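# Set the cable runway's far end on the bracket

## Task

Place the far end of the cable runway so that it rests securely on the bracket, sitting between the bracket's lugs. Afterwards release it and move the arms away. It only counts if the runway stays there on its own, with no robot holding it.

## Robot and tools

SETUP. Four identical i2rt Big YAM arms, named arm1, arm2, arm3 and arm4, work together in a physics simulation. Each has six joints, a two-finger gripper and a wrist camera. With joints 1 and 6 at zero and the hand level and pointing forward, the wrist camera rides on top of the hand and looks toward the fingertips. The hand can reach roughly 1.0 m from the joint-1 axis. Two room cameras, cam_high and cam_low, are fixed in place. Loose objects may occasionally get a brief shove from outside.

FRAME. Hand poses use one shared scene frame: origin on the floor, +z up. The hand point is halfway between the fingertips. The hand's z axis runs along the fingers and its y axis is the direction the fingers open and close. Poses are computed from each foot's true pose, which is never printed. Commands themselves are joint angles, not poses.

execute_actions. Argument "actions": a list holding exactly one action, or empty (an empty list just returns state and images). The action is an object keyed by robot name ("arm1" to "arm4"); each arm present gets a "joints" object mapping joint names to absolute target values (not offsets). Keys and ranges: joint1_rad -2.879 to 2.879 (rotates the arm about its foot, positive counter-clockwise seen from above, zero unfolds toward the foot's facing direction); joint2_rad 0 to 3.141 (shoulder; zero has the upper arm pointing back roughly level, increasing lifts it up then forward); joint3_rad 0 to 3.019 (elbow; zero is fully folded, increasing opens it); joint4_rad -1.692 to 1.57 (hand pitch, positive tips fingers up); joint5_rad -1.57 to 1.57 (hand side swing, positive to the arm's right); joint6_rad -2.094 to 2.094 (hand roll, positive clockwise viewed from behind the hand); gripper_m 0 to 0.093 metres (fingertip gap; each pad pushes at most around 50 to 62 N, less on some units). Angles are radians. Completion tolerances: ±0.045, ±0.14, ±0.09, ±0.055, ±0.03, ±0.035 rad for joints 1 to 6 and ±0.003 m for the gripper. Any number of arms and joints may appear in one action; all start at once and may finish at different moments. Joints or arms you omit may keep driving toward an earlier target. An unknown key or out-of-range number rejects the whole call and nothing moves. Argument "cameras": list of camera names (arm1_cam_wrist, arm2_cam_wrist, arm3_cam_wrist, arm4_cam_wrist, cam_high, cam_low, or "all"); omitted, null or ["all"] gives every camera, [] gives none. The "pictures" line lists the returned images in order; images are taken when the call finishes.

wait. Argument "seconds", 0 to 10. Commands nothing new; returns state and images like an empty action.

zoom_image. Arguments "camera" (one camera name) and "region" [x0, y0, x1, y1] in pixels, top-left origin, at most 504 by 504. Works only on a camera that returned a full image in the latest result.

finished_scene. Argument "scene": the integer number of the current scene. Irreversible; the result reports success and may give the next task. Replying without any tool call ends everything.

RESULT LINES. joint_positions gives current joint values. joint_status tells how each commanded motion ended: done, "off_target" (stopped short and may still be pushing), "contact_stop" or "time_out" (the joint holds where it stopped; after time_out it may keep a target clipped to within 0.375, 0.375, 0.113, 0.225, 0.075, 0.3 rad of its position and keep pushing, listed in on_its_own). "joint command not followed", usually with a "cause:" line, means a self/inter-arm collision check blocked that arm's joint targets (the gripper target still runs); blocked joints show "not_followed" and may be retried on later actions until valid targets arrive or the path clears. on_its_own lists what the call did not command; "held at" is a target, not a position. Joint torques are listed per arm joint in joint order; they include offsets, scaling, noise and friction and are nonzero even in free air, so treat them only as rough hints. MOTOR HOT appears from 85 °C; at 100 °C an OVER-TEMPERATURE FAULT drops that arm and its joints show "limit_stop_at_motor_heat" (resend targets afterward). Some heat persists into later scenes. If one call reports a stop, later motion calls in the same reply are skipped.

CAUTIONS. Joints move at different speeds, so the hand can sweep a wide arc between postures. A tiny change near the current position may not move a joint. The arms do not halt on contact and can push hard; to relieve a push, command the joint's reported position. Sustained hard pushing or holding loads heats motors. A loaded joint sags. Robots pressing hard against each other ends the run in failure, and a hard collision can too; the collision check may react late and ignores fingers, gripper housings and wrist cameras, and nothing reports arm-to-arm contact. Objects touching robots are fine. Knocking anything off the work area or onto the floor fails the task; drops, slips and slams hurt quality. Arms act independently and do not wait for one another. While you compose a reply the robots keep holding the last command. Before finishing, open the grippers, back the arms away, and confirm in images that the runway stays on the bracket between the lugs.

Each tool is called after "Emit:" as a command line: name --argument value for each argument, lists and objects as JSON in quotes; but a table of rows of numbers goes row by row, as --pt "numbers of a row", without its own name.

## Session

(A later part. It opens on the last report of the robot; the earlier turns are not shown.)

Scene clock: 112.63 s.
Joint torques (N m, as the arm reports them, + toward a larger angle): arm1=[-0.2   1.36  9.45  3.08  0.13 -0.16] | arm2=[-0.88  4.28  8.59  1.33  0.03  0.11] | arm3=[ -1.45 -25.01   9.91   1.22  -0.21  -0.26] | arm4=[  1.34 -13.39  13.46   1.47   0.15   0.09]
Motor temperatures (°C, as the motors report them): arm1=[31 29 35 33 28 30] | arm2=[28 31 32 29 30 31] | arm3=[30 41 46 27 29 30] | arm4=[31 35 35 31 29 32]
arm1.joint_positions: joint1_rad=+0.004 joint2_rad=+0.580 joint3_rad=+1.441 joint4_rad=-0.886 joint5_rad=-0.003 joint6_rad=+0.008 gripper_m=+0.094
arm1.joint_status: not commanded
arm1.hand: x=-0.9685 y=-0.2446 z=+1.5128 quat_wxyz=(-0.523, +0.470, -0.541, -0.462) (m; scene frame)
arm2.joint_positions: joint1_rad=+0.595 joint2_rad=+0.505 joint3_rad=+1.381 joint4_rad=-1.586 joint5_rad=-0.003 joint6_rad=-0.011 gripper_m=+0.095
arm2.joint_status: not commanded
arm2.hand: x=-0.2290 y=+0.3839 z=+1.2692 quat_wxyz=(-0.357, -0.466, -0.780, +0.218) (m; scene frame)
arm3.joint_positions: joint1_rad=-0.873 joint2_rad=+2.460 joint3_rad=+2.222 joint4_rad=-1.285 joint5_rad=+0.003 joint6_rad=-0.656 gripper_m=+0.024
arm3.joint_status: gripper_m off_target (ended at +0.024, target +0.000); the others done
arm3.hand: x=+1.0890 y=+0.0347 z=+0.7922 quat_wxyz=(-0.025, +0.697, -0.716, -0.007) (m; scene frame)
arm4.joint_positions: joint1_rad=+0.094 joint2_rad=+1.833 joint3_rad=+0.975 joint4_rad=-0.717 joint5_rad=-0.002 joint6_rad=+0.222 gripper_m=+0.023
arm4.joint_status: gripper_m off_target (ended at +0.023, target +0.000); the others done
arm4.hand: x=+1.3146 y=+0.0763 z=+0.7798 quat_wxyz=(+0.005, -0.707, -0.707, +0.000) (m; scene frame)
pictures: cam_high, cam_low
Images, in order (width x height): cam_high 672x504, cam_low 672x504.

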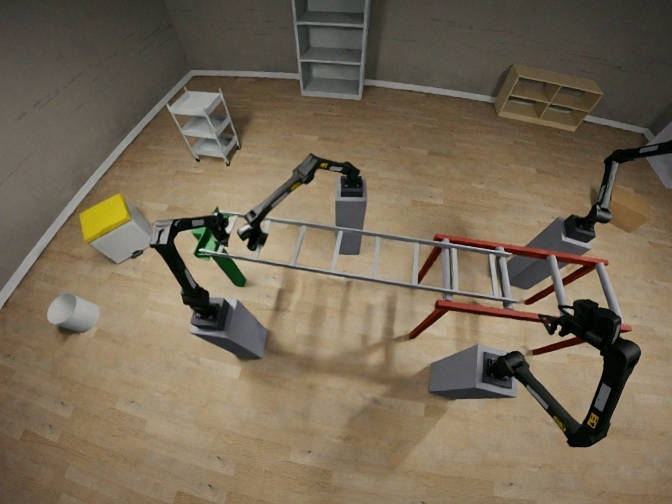

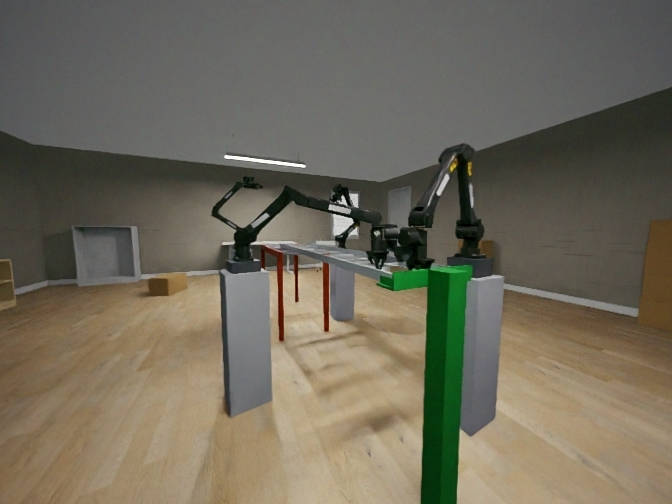

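Emit:
execute_actions --actions '[{"arm4":{"joints":{"joint1_rad":0.094,"joint2_rad":1.83,"joint3_rad":0.99,"joint4_rad":-0.717,"gripper_m":0.05}},"arm3":{"joints":{"joint1_rad":-0.873,"joint2_rad":2.46,"joint4_rad":-1.285,"gripper_m":0.05}}}]' --cameras '[]'

Emit:
execute_actions --actions '[{"arm4":{"joints":{"joint2_rad":1.55,"joint3_rad":1.02,"joint4_rad":-1.03}},"arm3":{"joints":{"joint2_rad":2.3,"joint3_rad":2.25,"joint4_rad":-1.48}}}]' --cameras '["cam_low"]'

Emit:
execute_actions --actions '[{"arm4":{"joints":{"joint1_rad":0.2,"joint2_rad":0.8,"joint3_rad":1.3,"joint4_rad":-1.6,"joint6_rad":0,"gripper_m":0.093}},"arm3":{"joints":{"joint1_rad":-0.5,"joint2_rad":1.0,"joint3_rad":1.45,"joint4_rad":-1.5,"joint6_rad":0,"gripper_m":0.093}}}]'

Emit:
zoom_image --camera "cam_high" --region '[170, 190, 280, 280]'

Scene clock: 117.87 s.
Joint torques (N m, as the arm reports them, + toward a larger angle): arm1=[-0.23  1.35  9.45  3.09  0.13 -0.16] | arm2=[-0.69  4.24  8.6   1.3   0.03  0.1 ] | arm3=[ -0.24 -27.29   9.85   0.75  -0.17  -0.25] | arm4=[ -0.29 -14.73   8.25   0.4    0.17   0.09]
Motor temperatures (°C, as the motors report them): arm1=[31 29 35 33 28 30] | arm2=[28 31 32 29 30 31] | arm3=[30 41 45 27 29 30] | arm4=[31 35 35 31 29 32]
arm1.joint_positions: joint1_rad=+0.004 joint2_rad=+0.580 joint3_rad=+1.441 joint4_rad=-0.886 joint5_rad=-0.003 joint6_rad=+0.008 gripper_m=+0.094
arm1.joint_status: not commanded
arm1.hand: x=-0.9685 y=-0.2446 z=+1.5128 quat_wxyz=(-0.523, +0.470, -0.541, -0.462) (m; scene frame)
arm2.joint_positions: joint1_rad=+0.595 joint2_rad=+0.505 joint3_rad=+1.381 joint4_rad=-1.586 joint5_rad=-0.003 joint6_rad=-0.011 gripper_m=+0.095
arm2.joint_status: not commanded
arm2.hand: x=-0.2290 y=+0.3839 z=+1.2692 quat_wxyz=(-0.357, -0.466, -0.780, +0.218) (m; scene frame)
arm3.joint_positions: joint1_rad=-0.873 joint2_rad=+2.460 joint3_rad=+2.222 joint4_rad=-1.285 joint5_rad=+0.002 joint6_rad=-0.660 gripper_m=+0.050
arm3.joint_status: all done
arm3.hand: x=+1.0888 y=+0.0348 z=+0.7925 quat_wxyz=(-0.025, +0.698, -0.715, -0.007) (m; scene frame)
arm4.joint_positions: joint1_rad=+0.094 joint2_rad=+1.833 joint3_rad=+0.975 joint4_rad=-0.720 joint5_rad=-0.002 joint6_rad=+0.223 gripper_m=+0.050
arm4.joint_status: all done
arm4.hand: x=+1.3145 y=+0.0769 z=+0.7798 quat_wxyz=(+0.006, -0.708, -0.706, -0.001) (m; scene frame)
pictures: none
No camera images: the call's "cameras" was empty. Leave "cameras" out to get every camera's image.

Scene clock: 119.03 s.
Joint torques (N m, as the arm reports them, + toward a larger angle): arm1=[-0.2   1.4   9.44  3.08  0.13 -0.16] | arm2=[-0.78  4.2   8.61  1.31  0.04  0.1 ] | arm3=[ -0.61 -22.44  11.71   0.21  -0.16  -0.29] | arm4=[ -0.06 -11.15  11.76  -0.1    0.15   0.08]
Motor temperatures (°C, as the motors report them): arm1=[31 29 35 33 28 30] | arm2=[28 31 32 29 30 31] | arm3=[30 41 45 27 29 30] | arm4=[31 34 35 31 29 32]
arm1.joint_positions: joint1_rad=+0.004 joint2_rad=+0.580 joint3_rad=+1.441 joint4_rad=-0.886 joint5_rad=-0.003 joint6_rad=+0.008 gripper_m=+0.094
arm1.joint_status: not commanded
arm1.hand: x=-0.9685 y=-0.2446 z=+1.5128 quat_wxyz=(-0.523, +0.470, -0.541, -0.462) (m; scene frame)
arm2.joint_positions: joint1_rad=+0.595 joint2_rad=+0.505 joint3_rad=+1.381 joint4_rad=-1.586 joint5_rad=-0.003 joint6_rad=-0.011 gripper_m=+0.095
arm2.joint_status: not commanded
arm2.hand: x=-0.2290 y=+0.3839 z=+1.2692 quat_wxyz=(-0.357, -0.466, -0.780, +0.218) (m; scene frame)
arm3.joint_positions: joint1_rad=-0.873 joint2_rad=+2.267 joint3_rad=+2.222 joint4_rad=-1.469 joint5_rad=+0.003 joint6_rad=-0.660 gripper_m=+0.050
arm3.joint_status: all done
arm3.hand: x=+1.0712 y=+0.0109 z=+0.9268 quat_wxyz=(-0.030, +0.698, -0.715, -0.007) (m; scene frame)
arm4.joint_positions: joint1_rad=+0.094 joint2_rad=+1.532 joint3_rad=+0.990 joint4_rad=-1.019 joint5_rad=-0.002 joint6_rad=+0.223 gripper_m=+0.050
arm4.joint_status: all done
arm4.hand: x=+1.3090 y=+0.1050 z=+0.9047 quat_wxyz=(-0.001, -0.708, -0.706, +0.003) (m; scene frame)
pictures: cam_low
Images, in order (width x height): cam_low 672x504.

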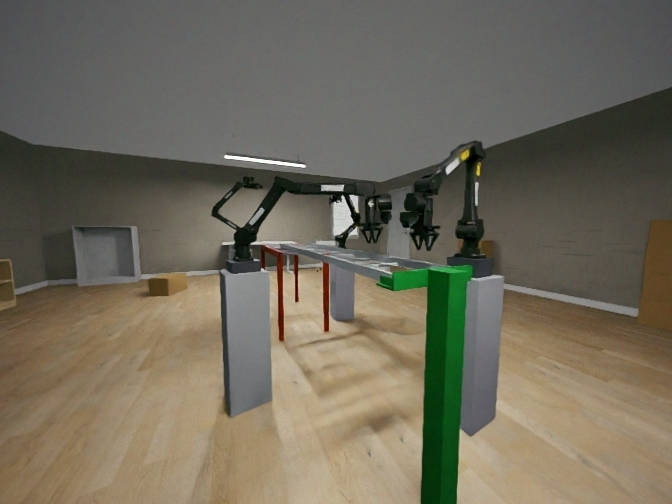

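Scene clock: 120.87 s.
Joint torques (N m, as the arm reports them, + toward a larger angle): arm1=[-0.17  1.38  9.45  3.09  0.13 -0.16] | arm2=[-0.84  4.2   8.61  1.32  0.04  0.1 ] | arm3=[-0.56 -2.82  8.91  1.08 -0.04  0.  ] | arm4=[-0.21 -1.59 11.48  0.92  0.1  -0.08]
Motor temperatures (°C, as the motors report them): arm1=[31 29 35 33 28 30] | arm2=[28 31 32 29 30 31] | arm3=[30 40 44 27 29 30] | arm4=[31 34 35 31 29 32]
arm1.joint_positions: joint1_rad=+0.004 joint2_rad=+0.580 joint3_rad=+1.441 joint4_rad=-0.886 joint5_rad=-0.003 joint6_rad=+0.008 gripper_m=+0.094
arm1.joint_status: not commanded
arm1.hand: x=-0.9685 y=-0.2446 z=+1.5128 quat_wxyz=(-0.523, +0.470, -0.541, -0.462) (m; scene frame)
arm2.joint_positions: joint1_rad=+0.595 joint2_rad=+0.505 joint3_rad=+1.381 joint4_rad=-1.586 joint5_rad=-0.003 joint6_rad=-0.011 gripper_m=+0.095
arm2.joint_status: not commanded
arm2.hand: x=-0.2290 y=+0.3839 z=+1.2692 quat_wxyz=(-0.357, -0.466, -0.780, +0.218) (m; scene frame)
arm3.joint_positions: joint1_rad=-0.506 joint2_rad=+0.988 joint3_rad=+1.458 joint4_rad=-1.490 joint5_rad=+0.000 joint6_rad=-0.015 gripper_m=+0.093
arm3.joint_status: all done
arm3.hand: x=+0.7282 y=-0.2218 z=+1.2587 quat_wxyz=(-0.222, +0.569, -0.775, -0.163) (m; scene frame)
arm4.joint_positions: joint1_rad=+0.201 joint2_rad=+0.797 joint3_rad=+1.284 joint4_rad=-1.592 joint5_rad=-0.001 joint6_rad=+0.009 gripper_m=+0.093
arm4.joint_status: all done
arm4.hand: x=+1.3045 y=+0.2585 z=+1.2446 quat_wxyz=(-0.185, -0.570, -0.790, +0.134) (m; scene frame)
pictures: arm1_cam_wrist, arm2_cam_wrist, arm3_cam_wrist, arm4_cam_wrist, cam_high, cam_low
Images, in order (width x height): arm1_cam_wrist 504x504, arm2_cam_wrist 504x504, arm3_cam_wrist 504x504, arm4_cam_wrist 504x504, cam_high 672x504, cam_low 672x504.

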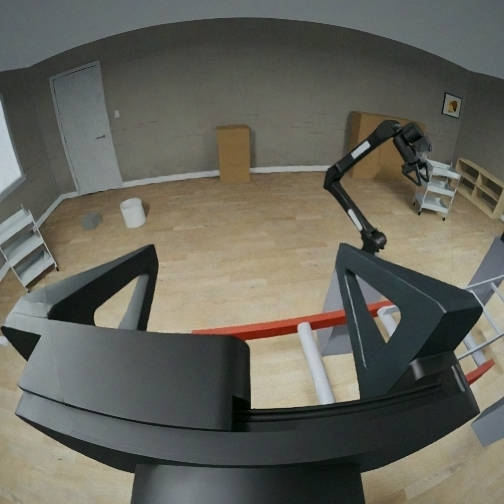

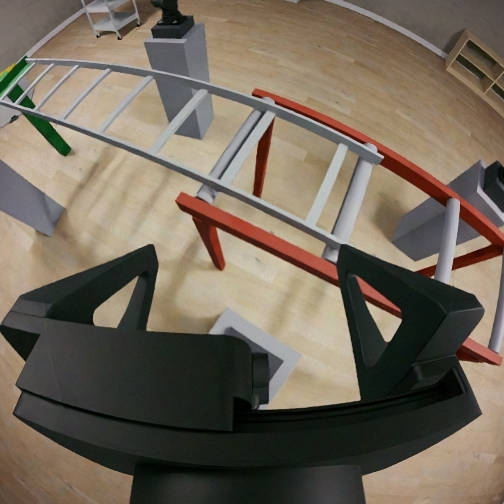

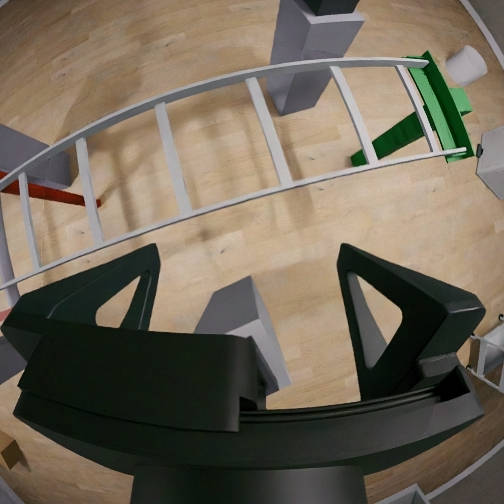

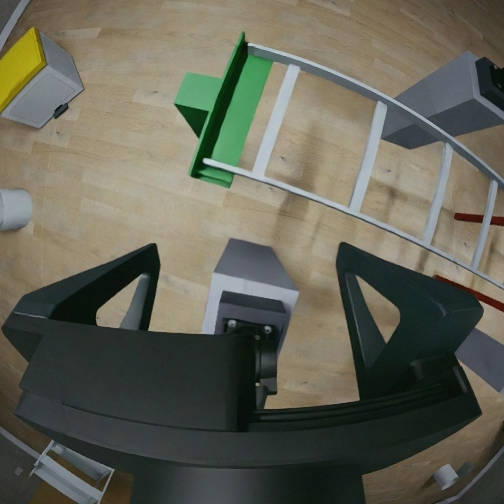

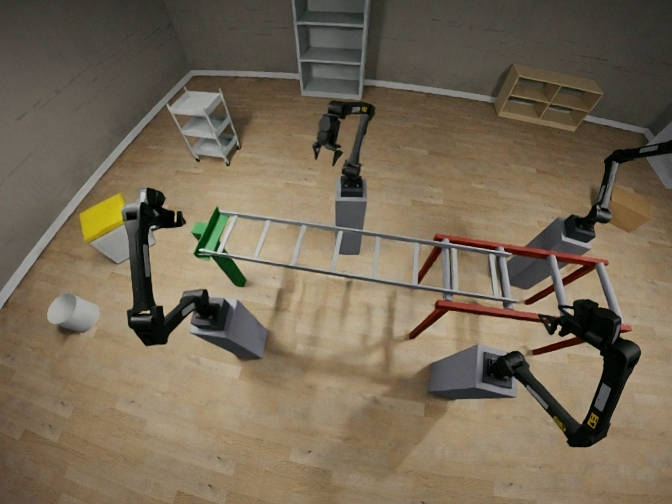

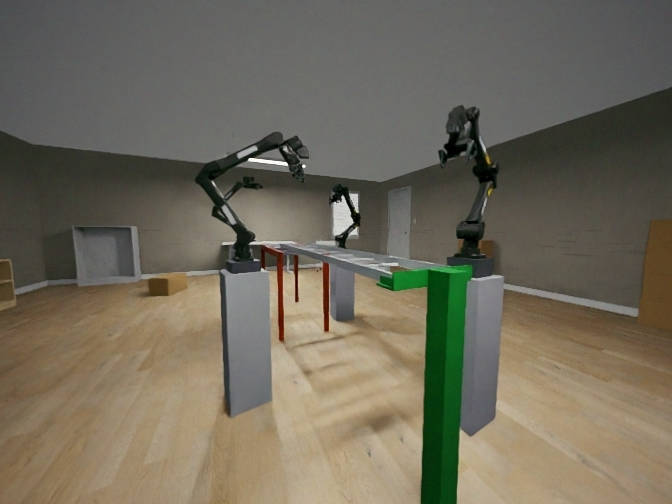

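Region (170, 190, 280, 280) of cam_high's 672x504 image, scaled by 4.582, with more detail than that image has; it fills the top 412 rows of this view, and the rest is white.

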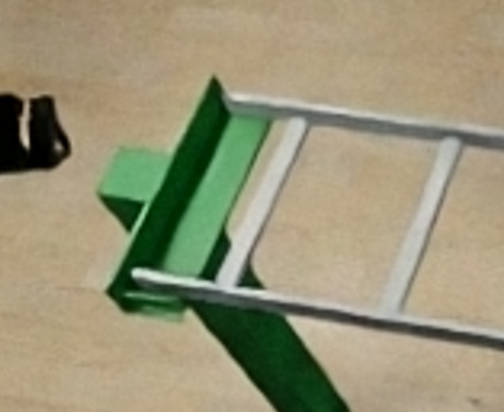

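Emit:
zoom_image --camera "arm3_cam_wrist" --region '[380, 30, 500, 180]'

Region (380, 30, 500, 180) of arm3_cam_wrist's 504x504 image, scaled by 3.360, with more detail than that image has; it fills the left 403 columns of this view, and the rest is white.

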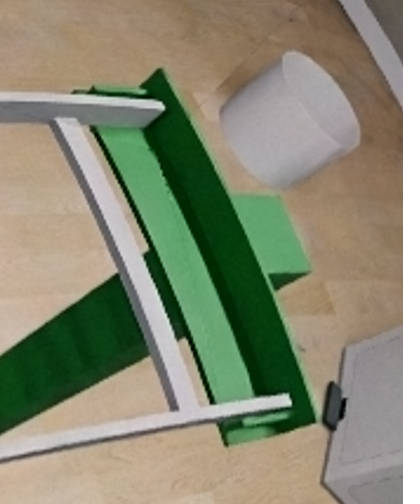

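Both rails sit inside the lugs and close to the back lip.

Emit:
finished_scene --scene 1

The scene is finished: the task was done.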